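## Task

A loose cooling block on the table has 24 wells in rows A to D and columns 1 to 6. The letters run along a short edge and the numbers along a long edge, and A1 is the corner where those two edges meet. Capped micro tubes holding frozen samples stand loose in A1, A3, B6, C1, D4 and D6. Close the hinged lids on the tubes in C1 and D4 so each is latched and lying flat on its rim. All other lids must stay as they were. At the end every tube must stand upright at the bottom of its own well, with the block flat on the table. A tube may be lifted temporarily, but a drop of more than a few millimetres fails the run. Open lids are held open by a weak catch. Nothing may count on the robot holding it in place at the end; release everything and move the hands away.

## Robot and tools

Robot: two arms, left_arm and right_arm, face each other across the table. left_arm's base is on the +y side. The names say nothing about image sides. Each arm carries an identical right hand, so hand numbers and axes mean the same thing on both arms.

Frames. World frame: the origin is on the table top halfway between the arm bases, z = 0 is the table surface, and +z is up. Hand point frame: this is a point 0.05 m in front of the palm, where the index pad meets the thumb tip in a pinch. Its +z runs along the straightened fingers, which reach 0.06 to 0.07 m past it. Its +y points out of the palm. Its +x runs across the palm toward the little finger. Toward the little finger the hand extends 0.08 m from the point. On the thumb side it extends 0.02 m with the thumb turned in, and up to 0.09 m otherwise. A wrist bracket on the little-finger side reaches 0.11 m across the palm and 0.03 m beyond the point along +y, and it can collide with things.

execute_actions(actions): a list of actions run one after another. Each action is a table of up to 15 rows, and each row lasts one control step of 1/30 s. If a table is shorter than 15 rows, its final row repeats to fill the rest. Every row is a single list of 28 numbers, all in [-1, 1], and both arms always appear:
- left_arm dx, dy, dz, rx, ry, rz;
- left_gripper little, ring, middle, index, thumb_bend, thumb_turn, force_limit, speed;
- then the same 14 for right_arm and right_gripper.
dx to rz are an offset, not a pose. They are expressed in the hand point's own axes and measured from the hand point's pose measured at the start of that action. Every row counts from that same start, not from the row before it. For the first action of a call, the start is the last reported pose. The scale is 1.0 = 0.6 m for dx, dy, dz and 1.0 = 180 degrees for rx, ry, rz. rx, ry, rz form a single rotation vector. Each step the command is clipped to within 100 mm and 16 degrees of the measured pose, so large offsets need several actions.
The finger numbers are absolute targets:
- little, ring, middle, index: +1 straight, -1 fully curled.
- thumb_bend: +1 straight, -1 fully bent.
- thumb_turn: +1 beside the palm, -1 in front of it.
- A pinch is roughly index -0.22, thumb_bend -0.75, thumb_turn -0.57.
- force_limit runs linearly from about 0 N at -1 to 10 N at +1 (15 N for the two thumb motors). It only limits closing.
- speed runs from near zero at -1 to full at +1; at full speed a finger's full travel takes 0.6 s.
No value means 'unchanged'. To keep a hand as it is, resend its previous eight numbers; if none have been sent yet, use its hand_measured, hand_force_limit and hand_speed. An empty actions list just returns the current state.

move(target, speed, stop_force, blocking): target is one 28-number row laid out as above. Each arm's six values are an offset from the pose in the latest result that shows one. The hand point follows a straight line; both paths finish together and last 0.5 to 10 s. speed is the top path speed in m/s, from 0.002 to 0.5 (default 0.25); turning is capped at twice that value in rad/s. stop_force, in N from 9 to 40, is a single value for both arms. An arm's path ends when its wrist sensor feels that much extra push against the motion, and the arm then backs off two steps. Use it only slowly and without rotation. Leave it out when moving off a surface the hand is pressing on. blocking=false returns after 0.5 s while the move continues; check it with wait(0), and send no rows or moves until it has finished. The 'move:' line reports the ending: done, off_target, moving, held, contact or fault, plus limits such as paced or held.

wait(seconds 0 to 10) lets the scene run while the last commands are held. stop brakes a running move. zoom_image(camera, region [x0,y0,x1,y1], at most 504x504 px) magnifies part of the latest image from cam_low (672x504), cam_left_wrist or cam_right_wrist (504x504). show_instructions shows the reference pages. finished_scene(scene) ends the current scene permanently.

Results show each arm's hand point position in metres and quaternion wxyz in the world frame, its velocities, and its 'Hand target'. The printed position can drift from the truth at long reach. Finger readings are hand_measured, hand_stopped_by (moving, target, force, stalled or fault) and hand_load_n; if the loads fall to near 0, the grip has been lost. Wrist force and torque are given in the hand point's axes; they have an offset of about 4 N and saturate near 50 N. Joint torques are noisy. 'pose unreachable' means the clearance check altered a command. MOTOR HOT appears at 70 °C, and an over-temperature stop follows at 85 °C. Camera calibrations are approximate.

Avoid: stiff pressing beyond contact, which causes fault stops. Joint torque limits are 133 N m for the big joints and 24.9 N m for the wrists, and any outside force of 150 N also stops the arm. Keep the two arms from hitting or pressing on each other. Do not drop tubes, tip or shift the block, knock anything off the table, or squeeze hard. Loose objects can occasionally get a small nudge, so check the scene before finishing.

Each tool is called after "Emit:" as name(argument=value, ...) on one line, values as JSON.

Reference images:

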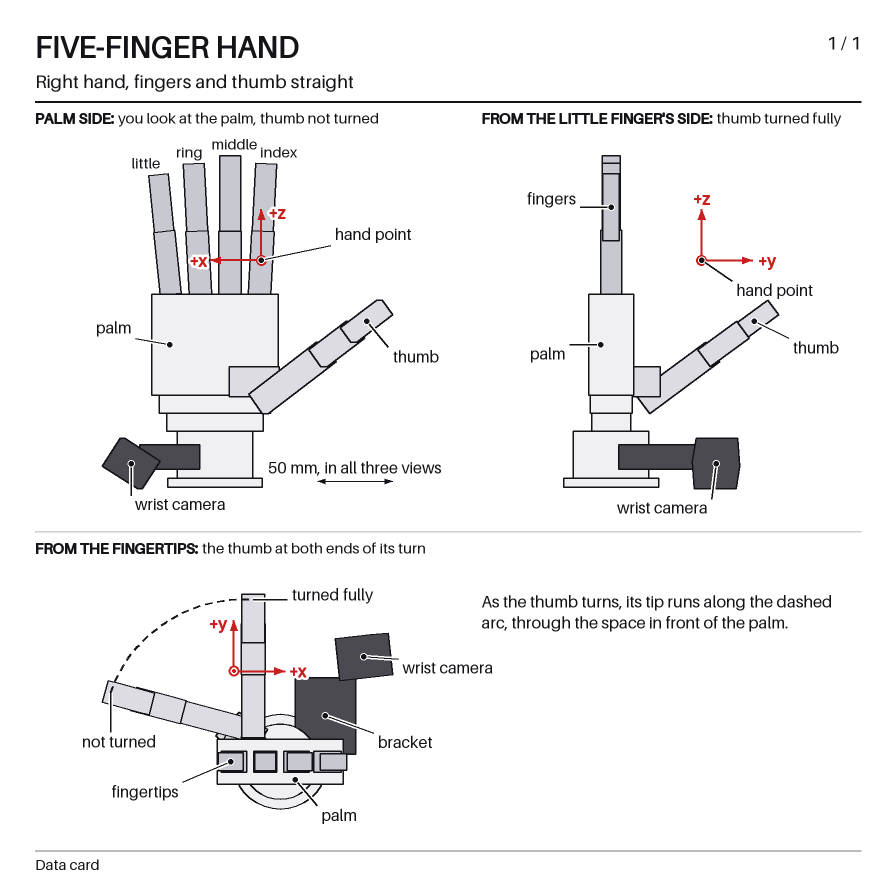

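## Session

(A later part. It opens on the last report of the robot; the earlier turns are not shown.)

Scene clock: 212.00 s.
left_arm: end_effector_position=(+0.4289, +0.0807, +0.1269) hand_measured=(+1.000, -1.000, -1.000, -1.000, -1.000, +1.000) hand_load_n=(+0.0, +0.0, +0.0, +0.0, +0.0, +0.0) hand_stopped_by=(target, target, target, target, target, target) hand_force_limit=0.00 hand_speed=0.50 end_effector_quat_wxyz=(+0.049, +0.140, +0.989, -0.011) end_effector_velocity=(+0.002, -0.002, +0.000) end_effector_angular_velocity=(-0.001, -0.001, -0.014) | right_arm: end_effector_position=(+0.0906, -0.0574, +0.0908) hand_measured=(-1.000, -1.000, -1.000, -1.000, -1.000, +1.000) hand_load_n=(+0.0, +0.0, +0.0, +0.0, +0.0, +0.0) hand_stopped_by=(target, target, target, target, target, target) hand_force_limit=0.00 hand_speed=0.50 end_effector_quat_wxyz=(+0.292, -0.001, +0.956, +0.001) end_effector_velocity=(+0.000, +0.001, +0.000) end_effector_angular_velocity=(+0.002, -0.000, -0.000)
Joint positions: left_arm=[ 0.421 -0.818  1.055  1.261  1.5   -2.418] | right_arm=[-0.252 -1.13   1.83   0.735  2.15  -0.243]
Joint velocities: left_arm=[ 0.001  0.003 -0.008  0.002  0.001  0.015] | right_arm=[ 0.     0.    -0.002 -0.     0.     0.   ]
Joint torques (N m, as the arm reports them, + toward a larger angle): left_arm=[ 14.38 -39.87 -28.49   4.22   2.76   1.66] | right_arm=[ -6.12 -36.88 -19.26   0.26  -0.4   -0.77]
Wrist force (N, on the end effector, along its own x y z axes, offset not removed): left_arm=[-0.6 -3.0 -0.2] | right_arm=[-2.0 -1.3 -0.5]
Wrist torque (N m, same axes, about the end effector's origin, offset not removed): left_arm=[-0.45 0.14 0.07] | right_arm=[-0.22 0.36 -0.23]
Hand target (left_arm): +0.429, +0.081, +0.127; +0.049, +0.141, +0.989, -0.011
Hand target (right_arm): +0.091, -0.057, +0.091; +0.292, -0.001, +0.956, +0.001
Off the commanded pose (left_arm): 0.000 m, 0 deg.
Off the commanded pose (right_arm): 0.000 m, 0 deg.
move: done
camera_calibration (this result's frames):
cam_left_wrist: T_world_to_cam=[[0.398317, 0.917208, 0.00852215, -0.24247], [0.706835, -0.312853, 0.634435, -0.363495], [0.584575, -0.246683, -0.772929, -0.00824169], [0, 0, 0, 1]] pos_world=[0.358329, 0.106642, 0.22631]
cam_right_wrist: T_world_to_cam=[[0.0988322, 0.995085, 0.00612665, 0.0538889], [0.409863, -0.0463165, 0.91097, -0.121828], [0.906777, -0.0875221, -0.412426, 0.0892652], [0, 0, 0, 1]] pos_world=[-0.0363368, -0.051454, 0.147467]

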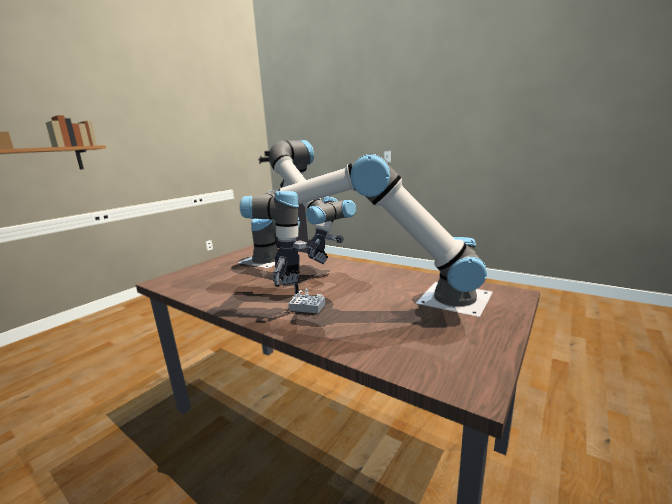

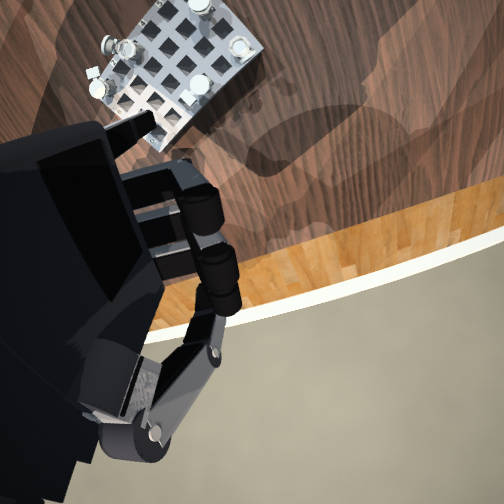

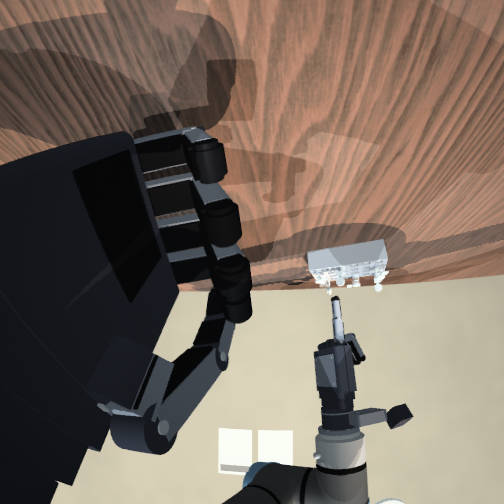

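Emit:
move(target=[0.0018,0.0001,0.0182,0,0,0, 1,-1,-1,-1,-1,1,0,0.5, 0,0,0,0,0,0, -1,-1,-1,-1,-1,1,0,0.5], speed=0.025)

Emit:
move(target=[0,-0.016,0,0,0,0, 1,-1,-1,-1,-1,1,0,0.5, 0,0,0,0,0,0, -1,-1,-1,-1,-1,1,0,0.5], speed=0.012)

Emit:
zoom_image(camera="cam_right_wrist", region=[305, 260, 365, 320])

Scene clock: 224.13 s.
left_arm: end_effector_position=(+0.4290, +0.0808, +0.1162) hand_measured=(+1.000, -1.000, -1.000, -1.000, -1.000, +1.000) hand_load_n=(+0.0, +0.0, +0.0, +0.0, +0.0, +0.0) hand_stopped_by=(target, target, target, target, target, target) hand_force_limit=0.00 hand_speed=0.50 end_effector_quat_wxyz=(+0.049, +0.140, +0.989, -0.011) end_effector_velocity=(+0.000, -0.000, -0.003) end_effector_angular_velocity=(+0.000, -0.002, -0.000) | right_arm: end_effector_position=(+0.0906, -0.0574, +0.0908) hand_measured=(-1.000, -1.000, -1.000, -1.000, -1.000, +1.000) hand_load_n=(+0.0, +0.0, +0.0, +0.0, +0.0, +0.0) hand_stopped_by=(target, target, target, target, target, target) hand_force_limit=0.00 hand_speed=0.50 end_effector_quat_wxyz=(+0.292, -0.001, +0.956, +0.001) end_effector_velocity=(+0.000, +0.000, +0.000) end_effector_angular_velocity=(+0.000, -0.000, -0.001)
Joint positions: left_arm=[ 0.421 -0.811  1.07   1.239  1.5   -2.418] | right_arm=[-0.252 -1.13   1.83   0.735  2.15  -0.243]
Joint velocities: left_arm=[-0.001  0.002  0.004 -0.006 -0.002 -0.   ] | right_arm=[-0.001 -0.    -0.    -0.     0.     0.   ]
Joint torques (N m, as the arm reports them, + toward a larger angle): left_arm=[-13.69 -41.14  -9.28   0.8   -2.77  -2.02] | right_arm=[ -5.81 -37.53 -19.23   0.22  -0.43  -0.81]
Wrist force (N, on the end effector, along its own x y z axes, offset not removed): left_arm=[1.8 0.1 2.0] | right_arm=[-1.1 -0.1 -0.5]
Wrist torque (N m, same axes, about the end effector's origin, offset not removed): left_arm=[-0.30 -0.22 0.11] | right_arm=[-0.08 0.21 -0.13]
Hand target (left_arm): +0.429, +0.081, +0.116; +0.049, +0.140, +0.989, -0.011
Hand target (right_arm): +0.091, -0.057, +0.091; +0.292, -0.001, +0.956, +0.001
Off the commanded pose (left_arm): 0.000 m, 0 deg.
Off the commanded pose (right_arm): 0.000 m, 0 deg.
move: done
camera_calibration (this result's frames):
cam_left_wrist: T_world_to_cam=[[0.398223, 0.917249, 0.00849399, -0.24238], [0.706905, -0.312777, 0.634394, -0.356772], [0.584554, -0.246626, -0.772963, -0.016542], [0, 0, 0, 1]] pos_world=[0.358395, 0.106653, 0.215607]
cam_right_wrist: T_world_to_cam=[[0.0988323, 0.995085, 0.00612638, 0.053889], [0.409863, -0.0463163, 0.91097, -0.121828], [0.906777, -0.0875223, -0.412426, 0.0892652], [0, 0, 0, 1]] pos_world=[-0.0363367, -0.0514541, 0.147467]

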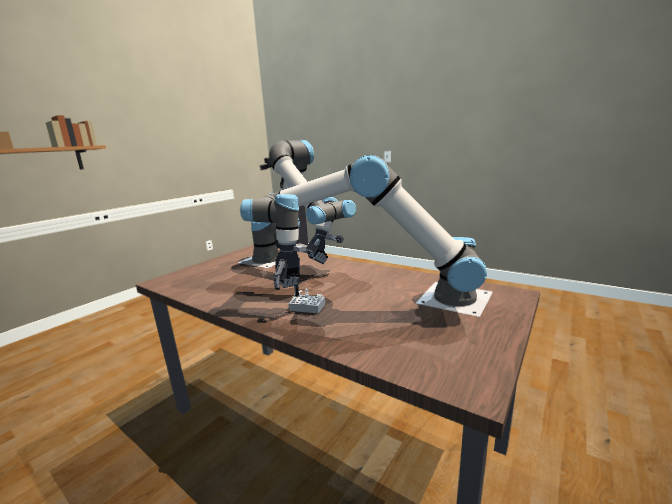

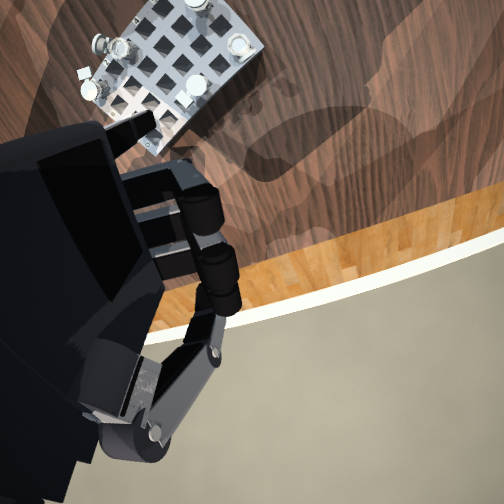

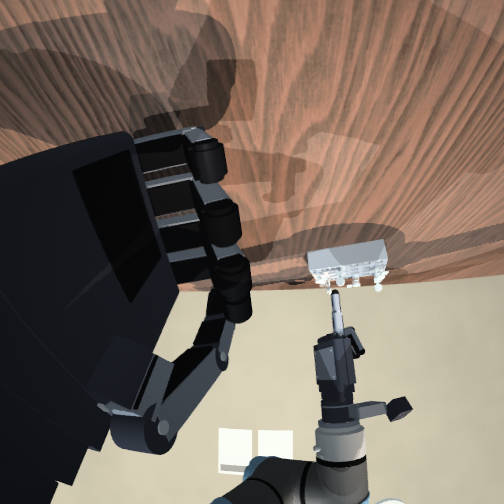

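Scene clock: 225.20 s.
left_arm: end_effector_position=(+0.4264, +0.0718, +0.1163) hand_measured=(+1.000, -1.000, -1.000, -1.000, -1.000, +1.000) hand_load_n=(+0.0, +0.0, +0.0, +0.0, +0.0, +0.0) hand_stopped_by=(target, target, target, target, target, target) hand_force_limit=0.00 hand_speed=0.50 end_effector_quat_wxyz=(+0.049, +0.140, +0.989, -0.011) end_effector_velocity=(-0.001, -0.002, +0.000) end_effector_angular_velocity=(+0.001, +0.001, +0.000) | right_arm: end_effector_position=(+0.0906, -0.0574, +0.0908) hand_measured=(-1.000, -1.000, -1.000, -1.000, -1.000, +1.000) hand_load_n=(+0.0, +0.0, +0.0, +0.0, +0.0, +0.0) hand_stopped_by=(target, target, target, target, target, target) hand_force_limit=0.00 hand_speed=0.50 end_effector_quat_wxyz=(+0.292, -0.001, +0.956, +0.001) end_effector_velocity=(+0.001, -0.000, -0.000) end_effector_angular_velocity=(-0.001, -0.000, -0.001)
Joint positions: left_arm=[ 0.411 -0.796  1.044  1.251  1.5   -2.429] | right_arm=[-0.252 -1.13   1.83   0.735  2.15  -0.243]
Joint velocities: left_arm=[-0.002  0.004 -0.007  0.005  0.    -0.003] | right_arm=[-0.001  0.     0.     0.     0.     0.   ]
Joint torques (N m, as the arm reports them, + toward a larger angle): left_arm=[-14.73 -39.49 -27.33   4.65  -2.64  -2.08] | right_arm=[ -5.96 -36.95 -19.5    0.3   -0.39  -0.82]
Wrist force (N, on the end effector, along its own x y z axes, offset not removed): left_arm=[-1.5 0.3 4.0] | right_arm=[-1.1 -1.0 -0.8]
Wrist torque (N m, same axes, about the end effector's origin, offset not removed): left_arm=[-0.32 0.11 -0.02] | right_arm=[-0.21 0.25 -0.16]
Hand target (left_arm): +0.426, +0.072, +0.116; +0.049, +0.140, +0.989, -0.011
Hand target (right_arm): +0.091, -0.057, +0.091; +0.292, -0.001, +0.956, +0.001
Off the commanded pose (left_arm): 0.000 m, 0 deg.
Off the commanded pose (right_arm): 0.000 m, 0 deg.
move: done
camera_calibration (this result's frames):
cam_left_wrist: T_world_to_cam=[[0.39824, 0.917243, 0.00844541, -0.233114], [0.706898, -0.312756, 0.634412, -0.357772], [0.584551, -0.246678, -0.772949, -0.0171742], [0, 0, 0, 1]] pos_world=[0.355783, 0.0976902, 0.215669]
cam_right_wrist: T_world_to_cam=[[0.0988319, 0.995085, 0.00612633, 0.053889], [0.409863, -0.0463161, 0.91097, -0.121828], [0.906777, -0.087522, -0.412426, 0.0892653], [0, 0, 0, 1]] pos_world=[-0.0363368, -0.051454, 0.147467]

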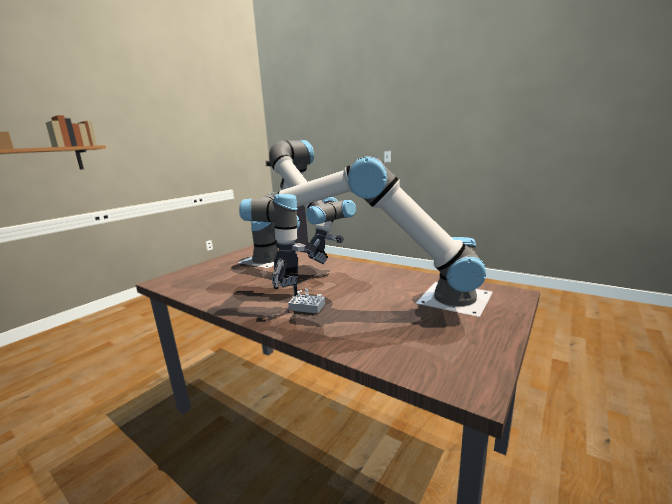

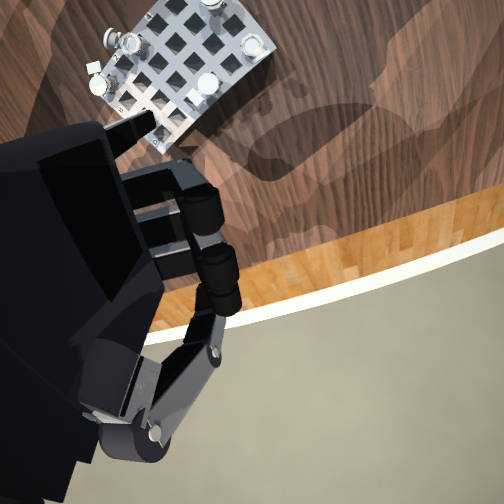

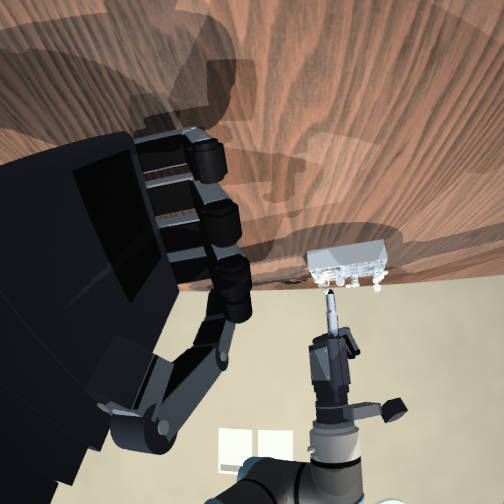

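Region (305, 260, 365, 320) of cam_right_wrist's 504x504 image, scaled by 8.400, with more detail than that image has.

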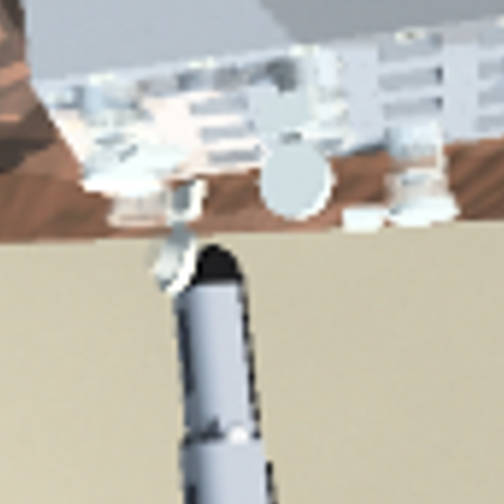

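Emit:
move(target=[0,-0.0135,0,0,0,0, 1,-1,-1,-1,-1,1,0,0.5, 0,0,0,0,0,0, -1,-1,-1,-1,-1,1,0,0.5], speed=0.01)

Emit:
zoom_image(camera="cam_right_wrist", region=[305, 260, 365, 320])

Emit:
zoom_image(camera="cam_left_wrist", region=[90, 50, 230, 190])

Scene clock: 230.23 s.
left_arm: end_effector_position=(+0.4242, +0.0643, +0.1164) hand_measured=(+1.000, -1.000, -1.000, -1.000, -1.000, +1.000) hand_load_n=(-0.5, +0.0, +0.0, +0.0, +0.0, +0.0) hand_stopped_by=(target, target, target, target, target, target) hand_force_limit=0.00 hand_speed=0.50 end_effector_quat_wxyz=(+0.049, +0.140, +0.989, -0.011) end_effector_velocity=(-0.000, -0.002, +0.000) end_effector_angular_velocity=(+0.001, -0.001, +0.001) | right_arm: end_effector_position=(+0.0906, -0.0574, +0.0908) hand_measured=(-1.000, -1.000, -1.000, -1.000, -1.000, +1.000) hand_load_n=(+0.0, +0.0, +0.0, +0.0, +0.0, +0.0) hand_stopped_by=(target, target, target, target, target, target) hand_force_limit=0.00 hand_speed=0.50 end_effector_quat_wxyz=(+0.292, -0.001, +0.956, +0.001) end_effector_velocity=(+0.001, +0.000, +0.000) end_effector_angular_velocity=(+0.001, +0.000, -0.002)
Joint positions: left_arm=[ 0.402 -0.783  1.022  1.261  1.499 -2.437] | right_arm=[-0.252 -1.13   1.83   0.735  2.15  -0.243]
Joint velocities: left_arm=[-0.003  0.004 -0.008  0.004 -0.002 -0.004] | right_arm=[-0.002 -0.    -0.001 -0.    -0.     0.   ]
Joint torques (N m, as the arm reports them, + toward a larger angle): left_arm=[-14.83 -40.81 -27.82   4.18  -2.6   -1.51] | right_arm=[ -5.96 -37.13 -19.45   0.35  -0.33  -0.74]
Wrist force (N, on the end effector, along its own x y z axes, offset not removed): left_arm=[0.8 -0.1 1.2] | right_arm=[-2.1 -1.7 -0.5]
Wrist torque (N m, same axes, about the end effector's origin, offset not removed): left_arm=[-0.21 -0.15 -0.03] | right_arm=[-0.29 0.36 -0.29]
Hand target (left_arm): +0.424, +0.064, +0.116; +0.049, +0.140, +0.989, -0.011
Hand target (right_arm): +0.091, -0.057, +0.091; +0.292, -0.001, +0.956, +0.001
Off the commanded pose (left_arm): 0.000 m, 0 deg.
Off the commanded pose (right_arm): 0.000 m, 0 deg.
move: done
camera_calibration (this result's frames):
cam_left_wrist: T_world_to_cam=[[0.398253, 0.917237, 0.0084118, -0.225378], [0.706893, -0.312742, 0.634425, -0.358607], [0.584549, -0.246715, -0.772938, -0.0176984], [0, 0, 0, 1]] pos_world=[0.3536, 0.0902072, 0.215725]
cam_right_wrist: T_world_to_cam=[[0.0988319, 0.995085, 0.0061262, 0.053889], [0.409863, -0.046316, 0.91097, -0.121828], [0.906777, -0.087522, -0.412426, 0.0892653], [0, 0, 0, 1]] pos_world=[-0.0363368, -0.0514541, 0.147467]

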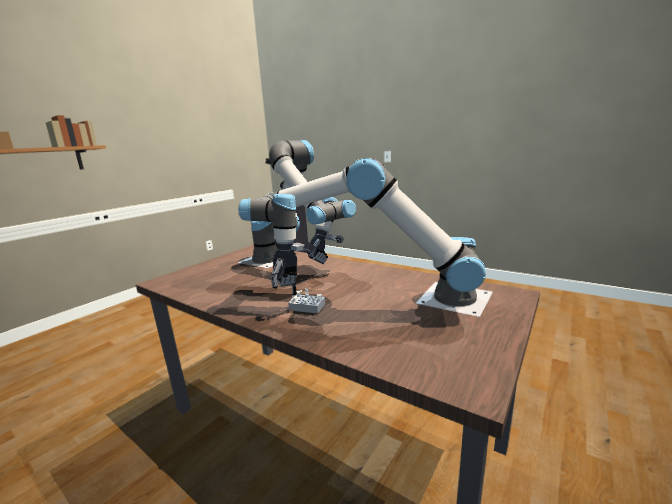

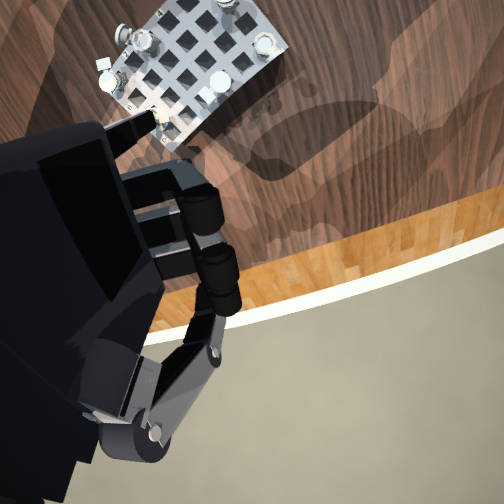

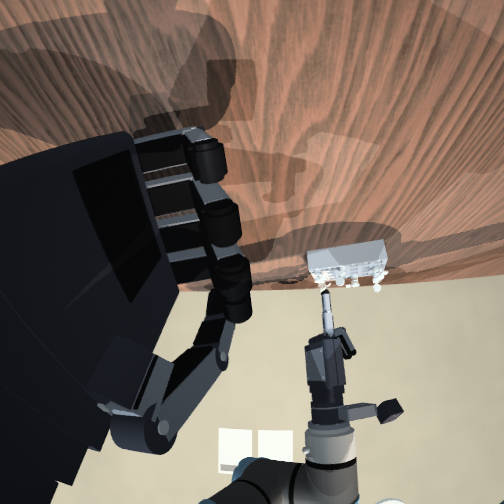

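Region (305, 260, 365, 320) of cam_right_wrist's 504x504 image, scaled by 8.400, with more detail than that image has.

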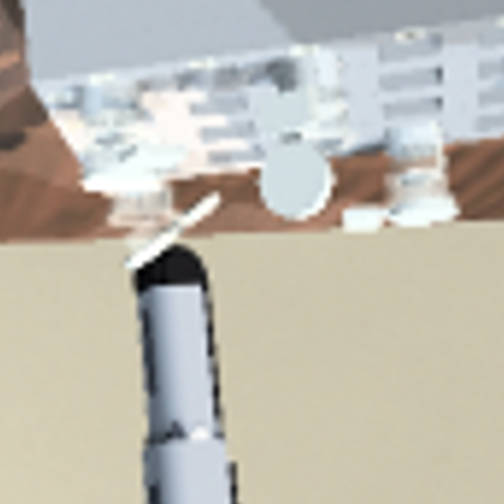

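Region (90, 50, 230, 190) of cam_left_wrist's 504x504 image, scaled by 3.600, with more detail than that image has.

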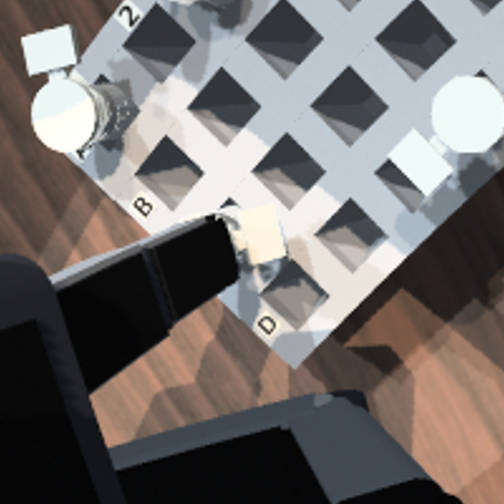

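Emit:
move(target=[0.001,-0.0112,0,0,0,0, 1,-1,-1,-1,-1,1,0,0.5, 0,0,0,0,0,0, -1,-1,-1,-1,-1,1,0,0.5], speed=0.01)

Emit:
zoom_image(camera="cam_right_wrist", region=[305, 260, 365, 320])

Emit:
zoom_image(camera="cam_left_wrist", region=[90, 50, 230, 190])

Scene clock: 233.73 s.
left_arm: end_effector_position=(+0.4219, +0.0583, +0.1163) hand_measured=(+1.000, -1.000, -1.000, -1.000, -1.000, +1.000) hand_load_n=(-0.5, +0.0, +0.0, +0.0, +0.0, +0.0) hand_stopped_by=(target, target, target, target, target, target) hand_force_limit=0.00 hand_speed=0.50 end_effector_quat_wxyz=(+0.049, +0.140, +0.989, -0.011) end_effector_velocity=(-0.001, -0.003, -0.000) end_effector_angular_velocity=(-0.001, +0.002, -0.001) | right_arm: end_effector_position=(+0.0906, -0.0574, +0.0908) hand_measured=(-1.000, -1.000, -1.000, -1.000, -1.000, +1.000) hand_load_n=(+0.0, +0.0, +0.0, +0.0, +0.0, +0.0) hand_stopped_by=(target, target, target, target, target, target) hand_force_limit=0.00 hand_speed=0.50 end_effector_quat_wxyz=(+0.292, -0.001, +0.956, +0.001) end_effector_velocity=(-0.000, -0.000, -0.000) end_effector_angular_velocity=(-0.001, -0.000, +0.001)
Joint positions: left_arm=[ 0.394 -0.774  1.005  1.269  1.498 -2.445] | right_arm=[-0.252 -1.13   1.83   0.735  2.15  -0.243]
Joint velocities: left_arm=[-0.003  0.004 -0.007  0.003  0.002 -0.002] | right_arm=[ 0.001  0.001  0.    -0.     0.     0.   ]
Joint torques (N m, as the arm reports them, + toward a larger angle): left_arm=[-16.1  -39.5  -29.39   4.33  -2.48  -2.11] | right_arm=[ -5.86 -37.2  -19.48   0.28  -0.33  -0.84]
Wrist force (N, on the end effector, along its own x y z axes, offset not removed): left_arm=[0.2 0.7 -1.4] | right_arm=[-1.5 -0.7 -0.9]
Wrist torque (N m, same axes, about the end effector's origin, offset not removed): left_arm=[0.10 0.05 -0.09] | right_arm=[-0.10 0.38 -0.17]
Hand target (left_arm): +0.422, +0.058, +0.116; +0.049, +0.140, +0.989, -0.011
Hand target (right_arm): +0.091, -0.057, +0.091; +0.292, -0.001, +0.956, +0.001
Off the commanded pose (left_arm): 0.000 m, 0 deg.
Off the commanded pose (right_arm): 0.000 m, 0 deg.
move: done
camera_calibration (this result's frames):
cam_left_wrist: T_world_to_cam=[[0.398265, 0.917232, 0.00838176, -0.218932], [0.706888, -0.312731, 0.634436, -0.358822], [0.584546, -0.246749, -0.77293, -0.0178155], [0, 0, 0, 1]] pos_world=[0.351254, 0.0842006, 0.215714]
cam_right_wrist: T_world_to_cam=[[0.0988321, 0.995085, 0.00612644, 0.0538889], [0.409863, -0.0463163, 0.91097, -0.121828], [0.906777, -0.0875221, -0.412426, 0.0892653], [0, 0, 0, 1]] pos_world=[-0.0363368, -0.051454, 0.147467]

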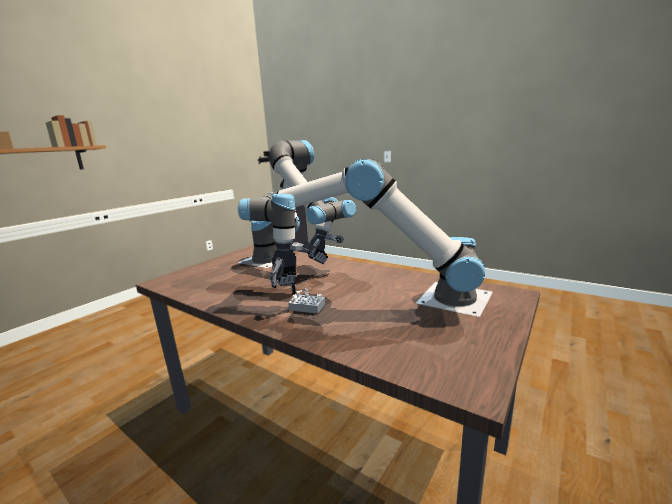

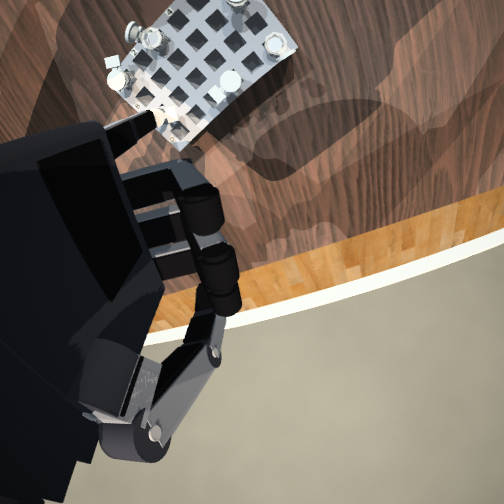

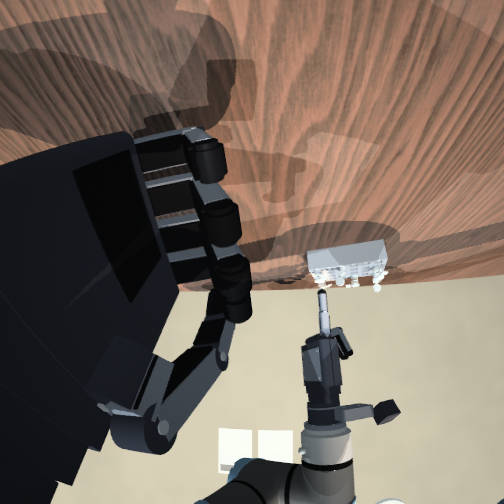

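Region (305, 260, 365, 320) of cam_right_wrist's 504x504 image, scaled by 8.400, with more detail than that image has.

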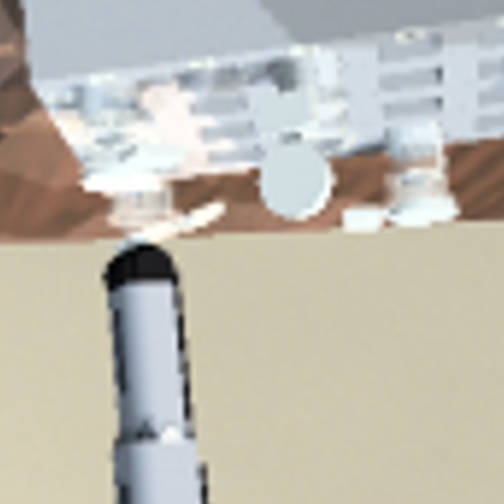

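Region (90, 50, 230, 190) of cam_left_wrist's 504x504 image, scaled by 3.600, with more detail than that image has.

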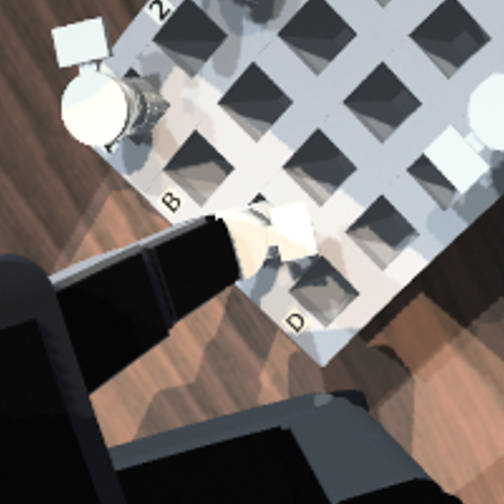

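The finger is centred over the C1 tube. Pressing down slowly.

Emit:
move(target=[0.0013,0.0,0.013,0,0,0, 1,-1,-1,-1,-1,1,0,0.5, 0,0,0,0,0,0, -1,-1,-1,-1,-1,1,0,0.5], speed=0.003, stop_force=14)

Emit:
zoom_image(camera="cam_right_wrist", region=[305, 260, 365, 320])

Scene clock: 237.47 s.
left_arm: end_effector_position=(+0.4218, +0.0582, +0.1110) hand_measured=(+1.000, -1.000, -1.000, -1.000, -1.000, +1.000) hand_load_n=(+0.0, +0.0, +0.0, +0.0, +0.0, +0.0) hand_stopped_by=(target, target, target, target, target, target) hand_force_limit=0.00 hand_speed=0.50 end_effector_quat_wxyz=(+0.049, +0.140, +0.989, -0.011) end_effector_velocity=(-0.000, -0.000, +0.000) end_effector_angular_velocity=(+0.000, +0.001, +0.000) | right_arm: end_effector_position=(+0.0906, -0.0574, +0.0908) hand_measured=(-1.000, -1.000, -1.000, -1.000, -1.000, +1.000) hand_load_n=(+0.0, +0.0, +0.0, +0.0, +0.0, +0.0) hand_stopped_by=(target, target, target, target, target, target) hand_force_limit=0.00 hand_speed=0.50 end_effector_quat_wxyz=(+0.292, -0.001, +0.956, +0.001) end_effector_velocity=(-0.000, +0.000, +0.000) end_effector_angular_velocity=(+0.001, -0.001, -0.000)
Joint positions: left_arm=[ 0.394 -0.77   1.012  1.258  1.498 -2.445] | right_arm=[-0.252 -1.13   1.83   0.735  2.15  -0.243]
Joint velocities: left_arm=[-0.     0.    -0.001  0.001  0.001 -0.   ] | right_arm=[ 0.001 -0.    -0.    -0.     0.001  0.001]
Joint torques (N m, as the arm reports them, + toward a larger angle): left_arm=[ 16.24 -39.57 -20.11   2.22  -1.64   1.31] | right_arm=[ -6.05 -37.65 -19.79   0.34  -0.43  -0.78]
Wrist force (N, on the end effector, along its own x y z axes, offset not removed): left_arm=[-1.9 -1.3 -19.2] | right_arm=[-1.2 -1.1 1.0]
Wrist torque (N m, same axes, about the end effector's origin, offset not removed): left_arm=[1.13 1.15 -0.23] | right_arm=[-0.33 0.24 -0.09]
Hand target (left_arm): +0.422, +0.058, +0.111; +0.049, +0.140, +0.989, -0.011
Hand target (right_arm): +0.091, -0.057, +0.091; +0.292, -0.001, +0.956, +0.001
Off the commanded pose (left_arm): 0.003 m, 0 deg.
Off the commanded pose (right_arm): 0.000 m, 0 deg.
move: contact (left_arm)
camera_calibration (this result's frames):
cam_left_wrist: T_world_to_cam=[[0.398262, 0.917233, 0.00839932, -0.218761], [0.706885, -0.312739, 0.634435, -0.35546], [0.584552, -0.246734, -0.772931, -0.0219214], [0, 0, 0, 1]] pos_world=[0.351208, 0.0840805, 0.21041]
cam_right_wrist: T_world_to_cam=[[0.0988321, 0.995085, 0.00612647, 0.053889], [0.409863, -0.0463163, 0.91097, -0.121828], [0.906777, -0.0875221, -0.412426, 0.0892653], [0, 0, 0, 1]] pos_world=[-0.0363368, -0.0514541, 0.147467]

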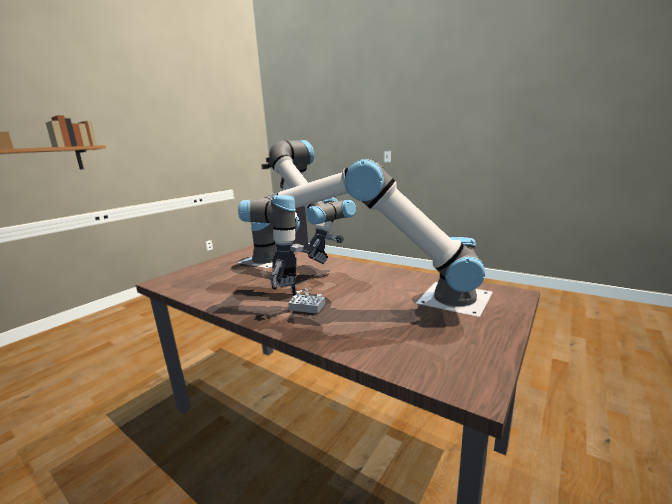

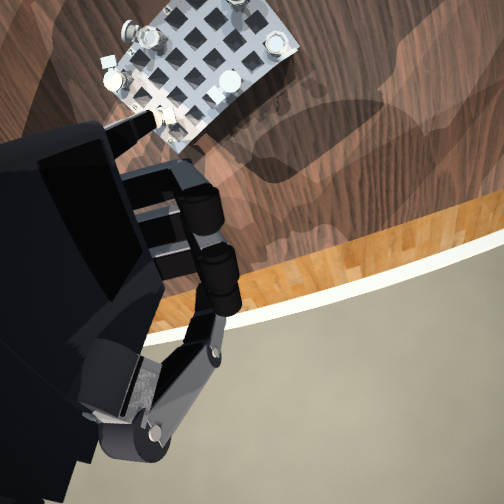

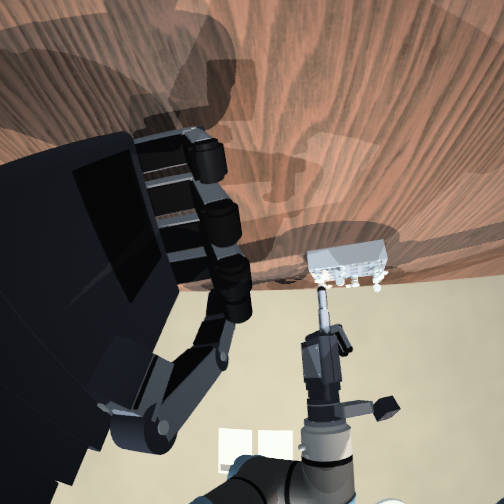

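Region (305, 260, 365, 320) of cam_right_wrist's 504x504 image, scaled by 8.400, with more detail than that image has.

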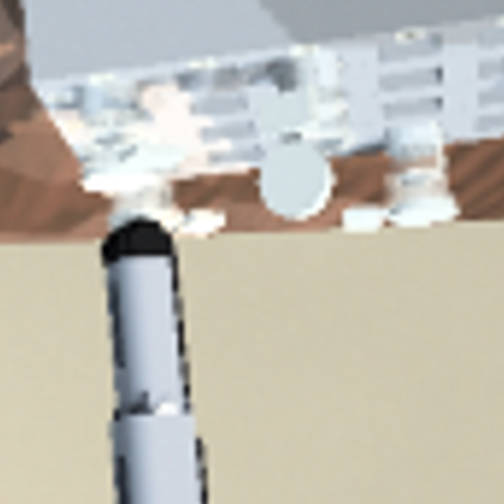

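Emit:
move(target=[-0.005,0.0,-0.05,0,0,0, 1,-1,-1,-1,-1,1,0,0.5, 0,0,0,0,0,0, -1,-1,-1,-1,-1,1,0,0.5], speed=0.05)

Emit:
zoom_image(camera="cam_right_wrist", region=[310, 265, 350, 305])

Emit:
zoom_image(camera="cam_left_wrist", region=[100, 30, 260, 190])

Scene clock: 241.87 s.
left_arm: end_effector_position=(+0.4219, +0.0584, +0.1410) hand_measured=(+1.000, -1.000, -1.000, -1.000, -1.000, +1.000) hand_load_n=(+0.0, +0.0, +0.0, +0.0, +0.0, +0.0) hand_stopped_by=(target, target, target, target, target, target) hand_force_limit=0.00 hand_speed=0.50 end_effector_quat_wxyz=(+0.049, +0.140, +0.989, -0.011) end_effector_velocity=(+0.000, -0.000, +0.002) end_effector_angular_velocity=(+0.000, -0.001, -0.000) | right_arm: end_effector_position=(+0.0906, -0.0574, +0.0908) hand_measured=(-1.000, -1.000, -1.000, -1.000, -1.000, +1.000) hand_load_n=(+0.0, +0.0, +0.0, +0.0, +0.0, +0.0) hand_stopped_by=(target, target, target, target, target, target) hand_force_limit=0.00 hand_speed=0.50 end_effector_quat_wxyz=(+0.292, -0.001, +0.956, +0.001) end_effector_velocity=(-0.000, +0.000, +0.000) end_effector_angular_velocity=(+0.001, -0.000, +0.001)
Joint positions: left_arm=[ 0.394 -0.788  0.967  1.322  1.498 -2.445] | right_arm=[-0.252 -1.13   1.83   0.735  2.15  -0.243]
Joint velocities: left_arm=[-0.    -0.001 -0.003  0.004 -0.001 -0.   ] | right_arm=[ 0.001  0.    -0.001 -0.    -0.     0.   ]
Joint torques (N m, as the arm reports them, + toward a larger angle): left_arm=[ 15.6  -62.41 -28.11   4.13  -1.79   1.08] | right_arm=[ -5.83 -37.54 -19.64   0.46  -0.38  -0.8 ]
Wrist force (N, on the end effector, along its own x y z axes, offset not removed): left_arm=[-0.8 -2.3 2.1] | right_arm=[-0.9 -1.8 0.1]
Wrist torque (N m, same axes, about the end effector's origin, offset not removed): left_arm=[-0.58 -0.03 -0.11] | right_arm=[-0.39 0.16 -0.14]
Hand target (left_arm): +0.422, +0.058, +0.141; +0.049, +0.140, +0.989, -0.011
Hand target (right_arm): +0.091, -0.057, +0.091; +0.292, -0.001, +0.956, +0.001
Off the commanded pose (left_arm): 0.000 m, 0 deg.
Off the commanded pose (right_arm): 0.000 m, 0 deg.
move: done
camera_calibration (this result's frames):
cam_left_wrist: T_world_to_cam=[[0.398279, 0.917226, 0.00842852, -0.219289], [0.706836, -0.312754, 0.634483, -0.374384], [0.5846, -0.246744, -0.772891, 0.00120491], [0, 0, 0, 1]] pos_world=[0.351262, 0.0843445, 0.24032]
cam_right_wrist: T_world_to_cam=[[0.0988321, 0.995085, 0.0061266, 0.0538889], [0.409863, -0.0463164, 0.91097, -0.121828], [0.906777, -0.087522, -0.412426, 0.0892653], [0, 0, 0, 1]] pos_world=[-0.0363368, -0.051454, 0.147467]

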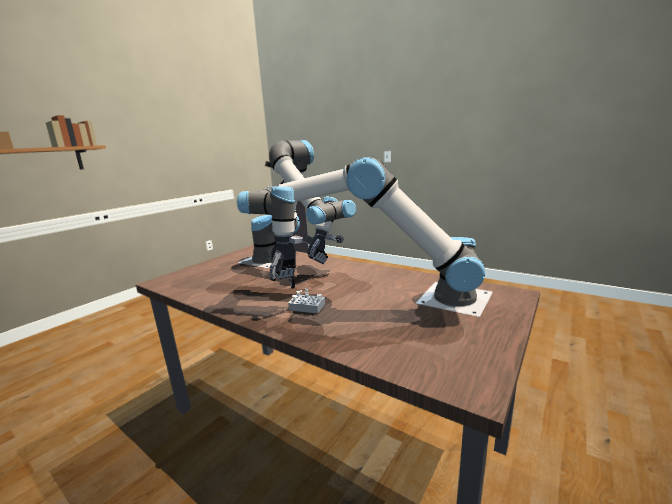

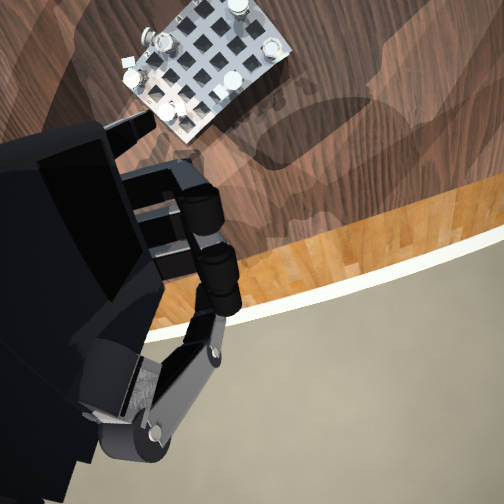

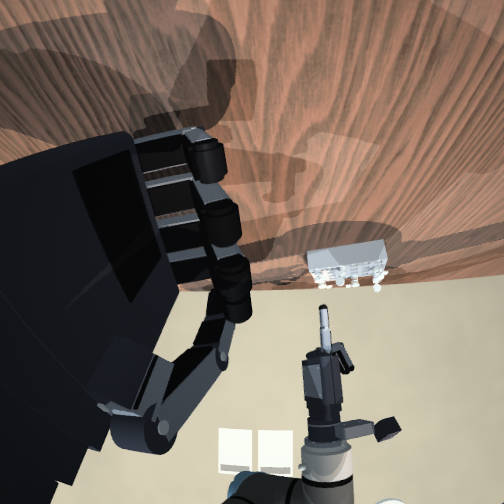

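Region (310, 265, 350, 305) of cam_right_wrist's 504x504 image, scaled by 12.600, with more detail than that image has.

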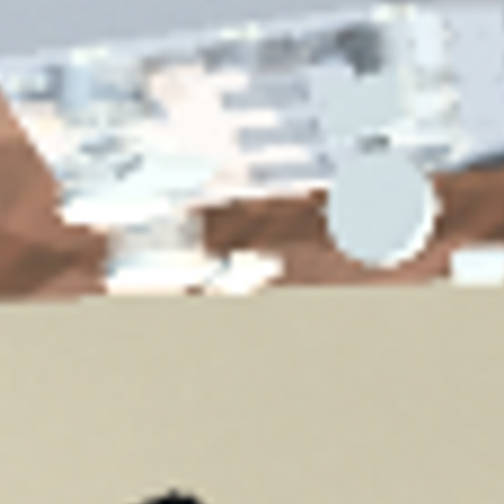

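Region (100, 30, 260, 190) of cam_left_wrist's 504x504 image, scaled by 3.150, with more detail than that image has.

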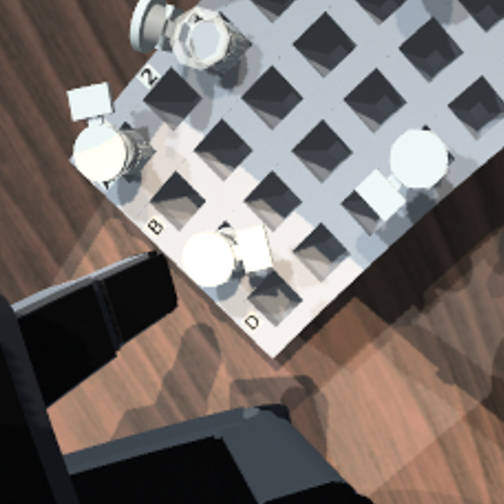

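Emit:
move(target=[0.1697,0.3752,-0.2715,0,0,0, 1,-1,-1,-1,-1,1,0,0.5, -0.2237,0.0517,0.163,0,0,0, -1,-1,-1,-1,-1,1,0,0.5], speed=0.25)

Scene clock: 249.13 s.
left_arm: end_effector_position=(+0.3721, +0.3084, +0.2911) hand_measured=(+1.000, -1.000, -1.000, -1.000, -1.000, +1.000) hand_load_n=(+0.0, +0.0, +0.0, +0.0, +0.0, +0.0) hand_stopped_by=(target, target, target, target, target, target) hand_force_limit=0.00 hand_speed=0.50 end_effector_quat_wxyz=(+0.049, +0.140, +0.989, -0.011) end_effector_velocity=(-0.000, +0.003, +0.001) end_effector_angular_velocity=(+0.001, +0.000, +0.000) | right_arm: end_effector_position=(+0.2561, -0.0258, +0.0845) hand_measured=(-1.000, -1.000, -1.000, -1.000, -1.000, +1.000) hand_load_n=(+0.0, +0.0, +0.0, +0.0, +0.0, +0.0) hand_stopped_by=(target, target, target, target, target, target) hand_force_limit=0.00 hand_speed=0.50 end_effector_quat_wxyz=(+0.292, -0.001, +0.956, +0.001) end_effector_velocity=(+0.001, +0.001, +0.000) end_effector_angular_velocity=(+0.001, -0.000, +0.001)
Joint positions: left_arm=[ 0.549 -1.403  1.495  1.398  1.51  -2.29 ] | right_arm=[-0.605 -1.076  1.698  0.607  2.065 -0.643]
Joint velocities: left_arm=[ 0.002 -0.004  0.003  0.002 -0.     0.002] | right_arm=[-0.001  0.001 -0.003 -0.    -0.001 -0.002]
Joint torques (N m, as the arm reports them, + toward a larger angle): left_arm=[ 14.03 -36.46 -12.29   4.05   2.62   1.31] | right_arm=[ -7.68 -27.41 -21.01  -0.34  -0.86  -1.71]
Wrist force (N, on the end effector, along its own x y z axes, offset not removed): left_arm=[-1.1 -0.6 0.8] | right_arm=[-2.5 -0.4 -0.1]
Wrist torque (N m, same axes, about the end effector's origin, offset not removed): left_arm=[-0.14 0.06 -0.05] | right_arm=[-0.19 0.44 -0.27]
Hand target (left_arm): +0.372, +0.309, +0.291; +0.049, +0.140, +0.989, -0.011
Hand target (right_arm): +0.256, -0.026, +0.084; +0.292, -0.001, +0.956, +0.001
Off the commanded pose (left_arm): 0.000 m, 0 deg.
Off the commanded pose (right_arm): 0.001 m, 0 deg.
move: done
camera_calibration (this result's frames):
cam_left_wrist: T_world_to_cam=[[0.398247, 0.917236, 0.00878513, -0.430067], [0.706732, -0.312927, 0.634513, -0.356213], [0.584747, -0.246484, -0.772862, 0.207853], [0, 0, 0, 1]] pos_world=[0.301479, 0.334236, 0.390442]
cam_right_wrist: T_world_to_cam=[[0.0990925, 0.995061, 0.00592839, 0.00612158], [0.410516, -0.0463066, 0.910677, -0.182632], [0.906453, -0.0878076, -0.413077, -0.0605083], [0, 0, 0, 1]] pos_world=[0.129215, -0.0198615, 0.141288]

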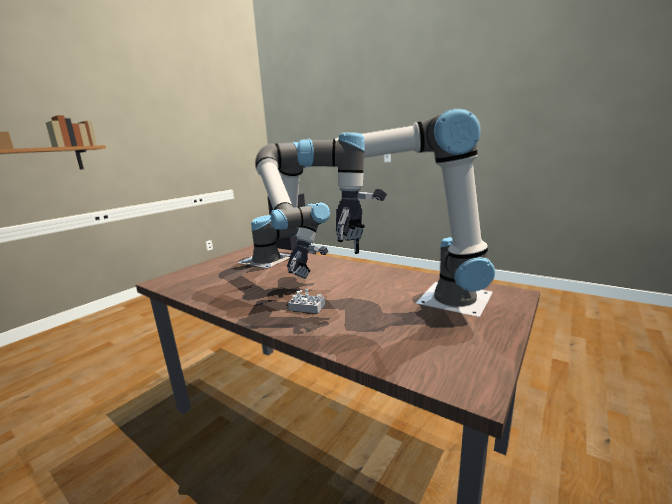

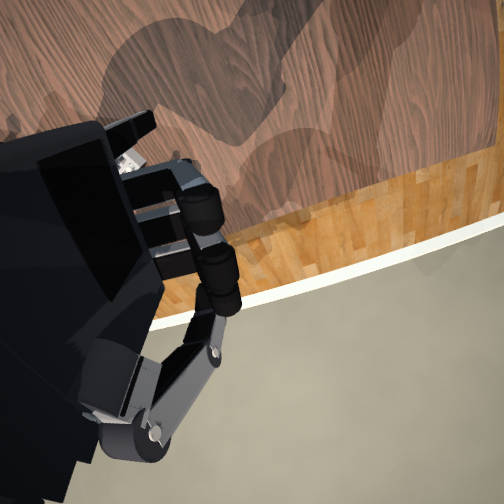

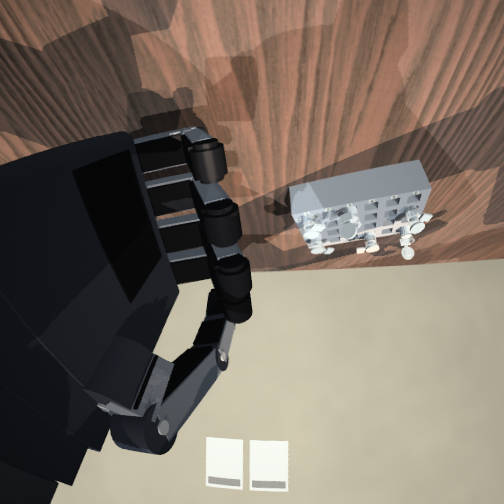

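Emit:
zoom_image(camera="cam_right_wrist", region=[290, 200, 360, 270])

Emit:
zoom_image(camera="cam_right_wrist", region=[345, 195, 440, 270])

Region (290, 200, 360, 270) of cam_right_wrist's 504x504 image, scaled by 7.200, with more detail than that image has.

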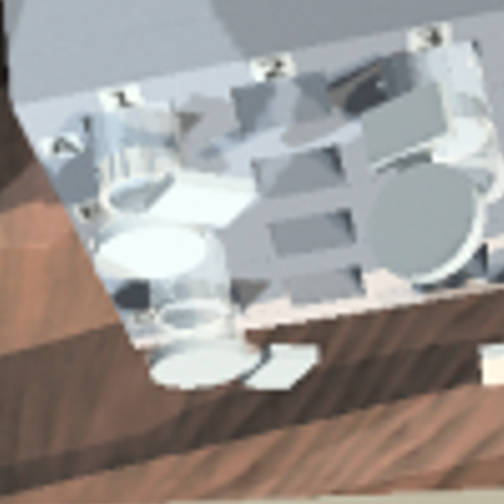

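Region (345, 195, 440, 270) of cam_right_wrist's 504x504 image, scaled by 5.305, with more detail than that image has; it fills the top 398 rows of this view, and the rest is white.

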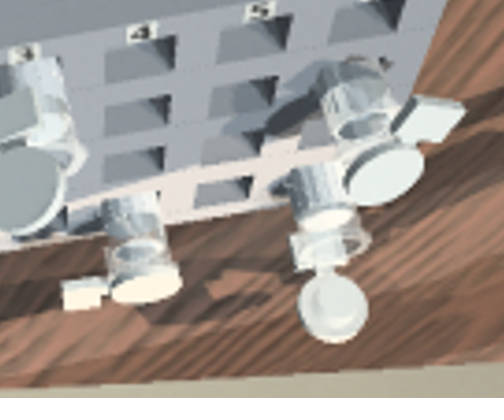

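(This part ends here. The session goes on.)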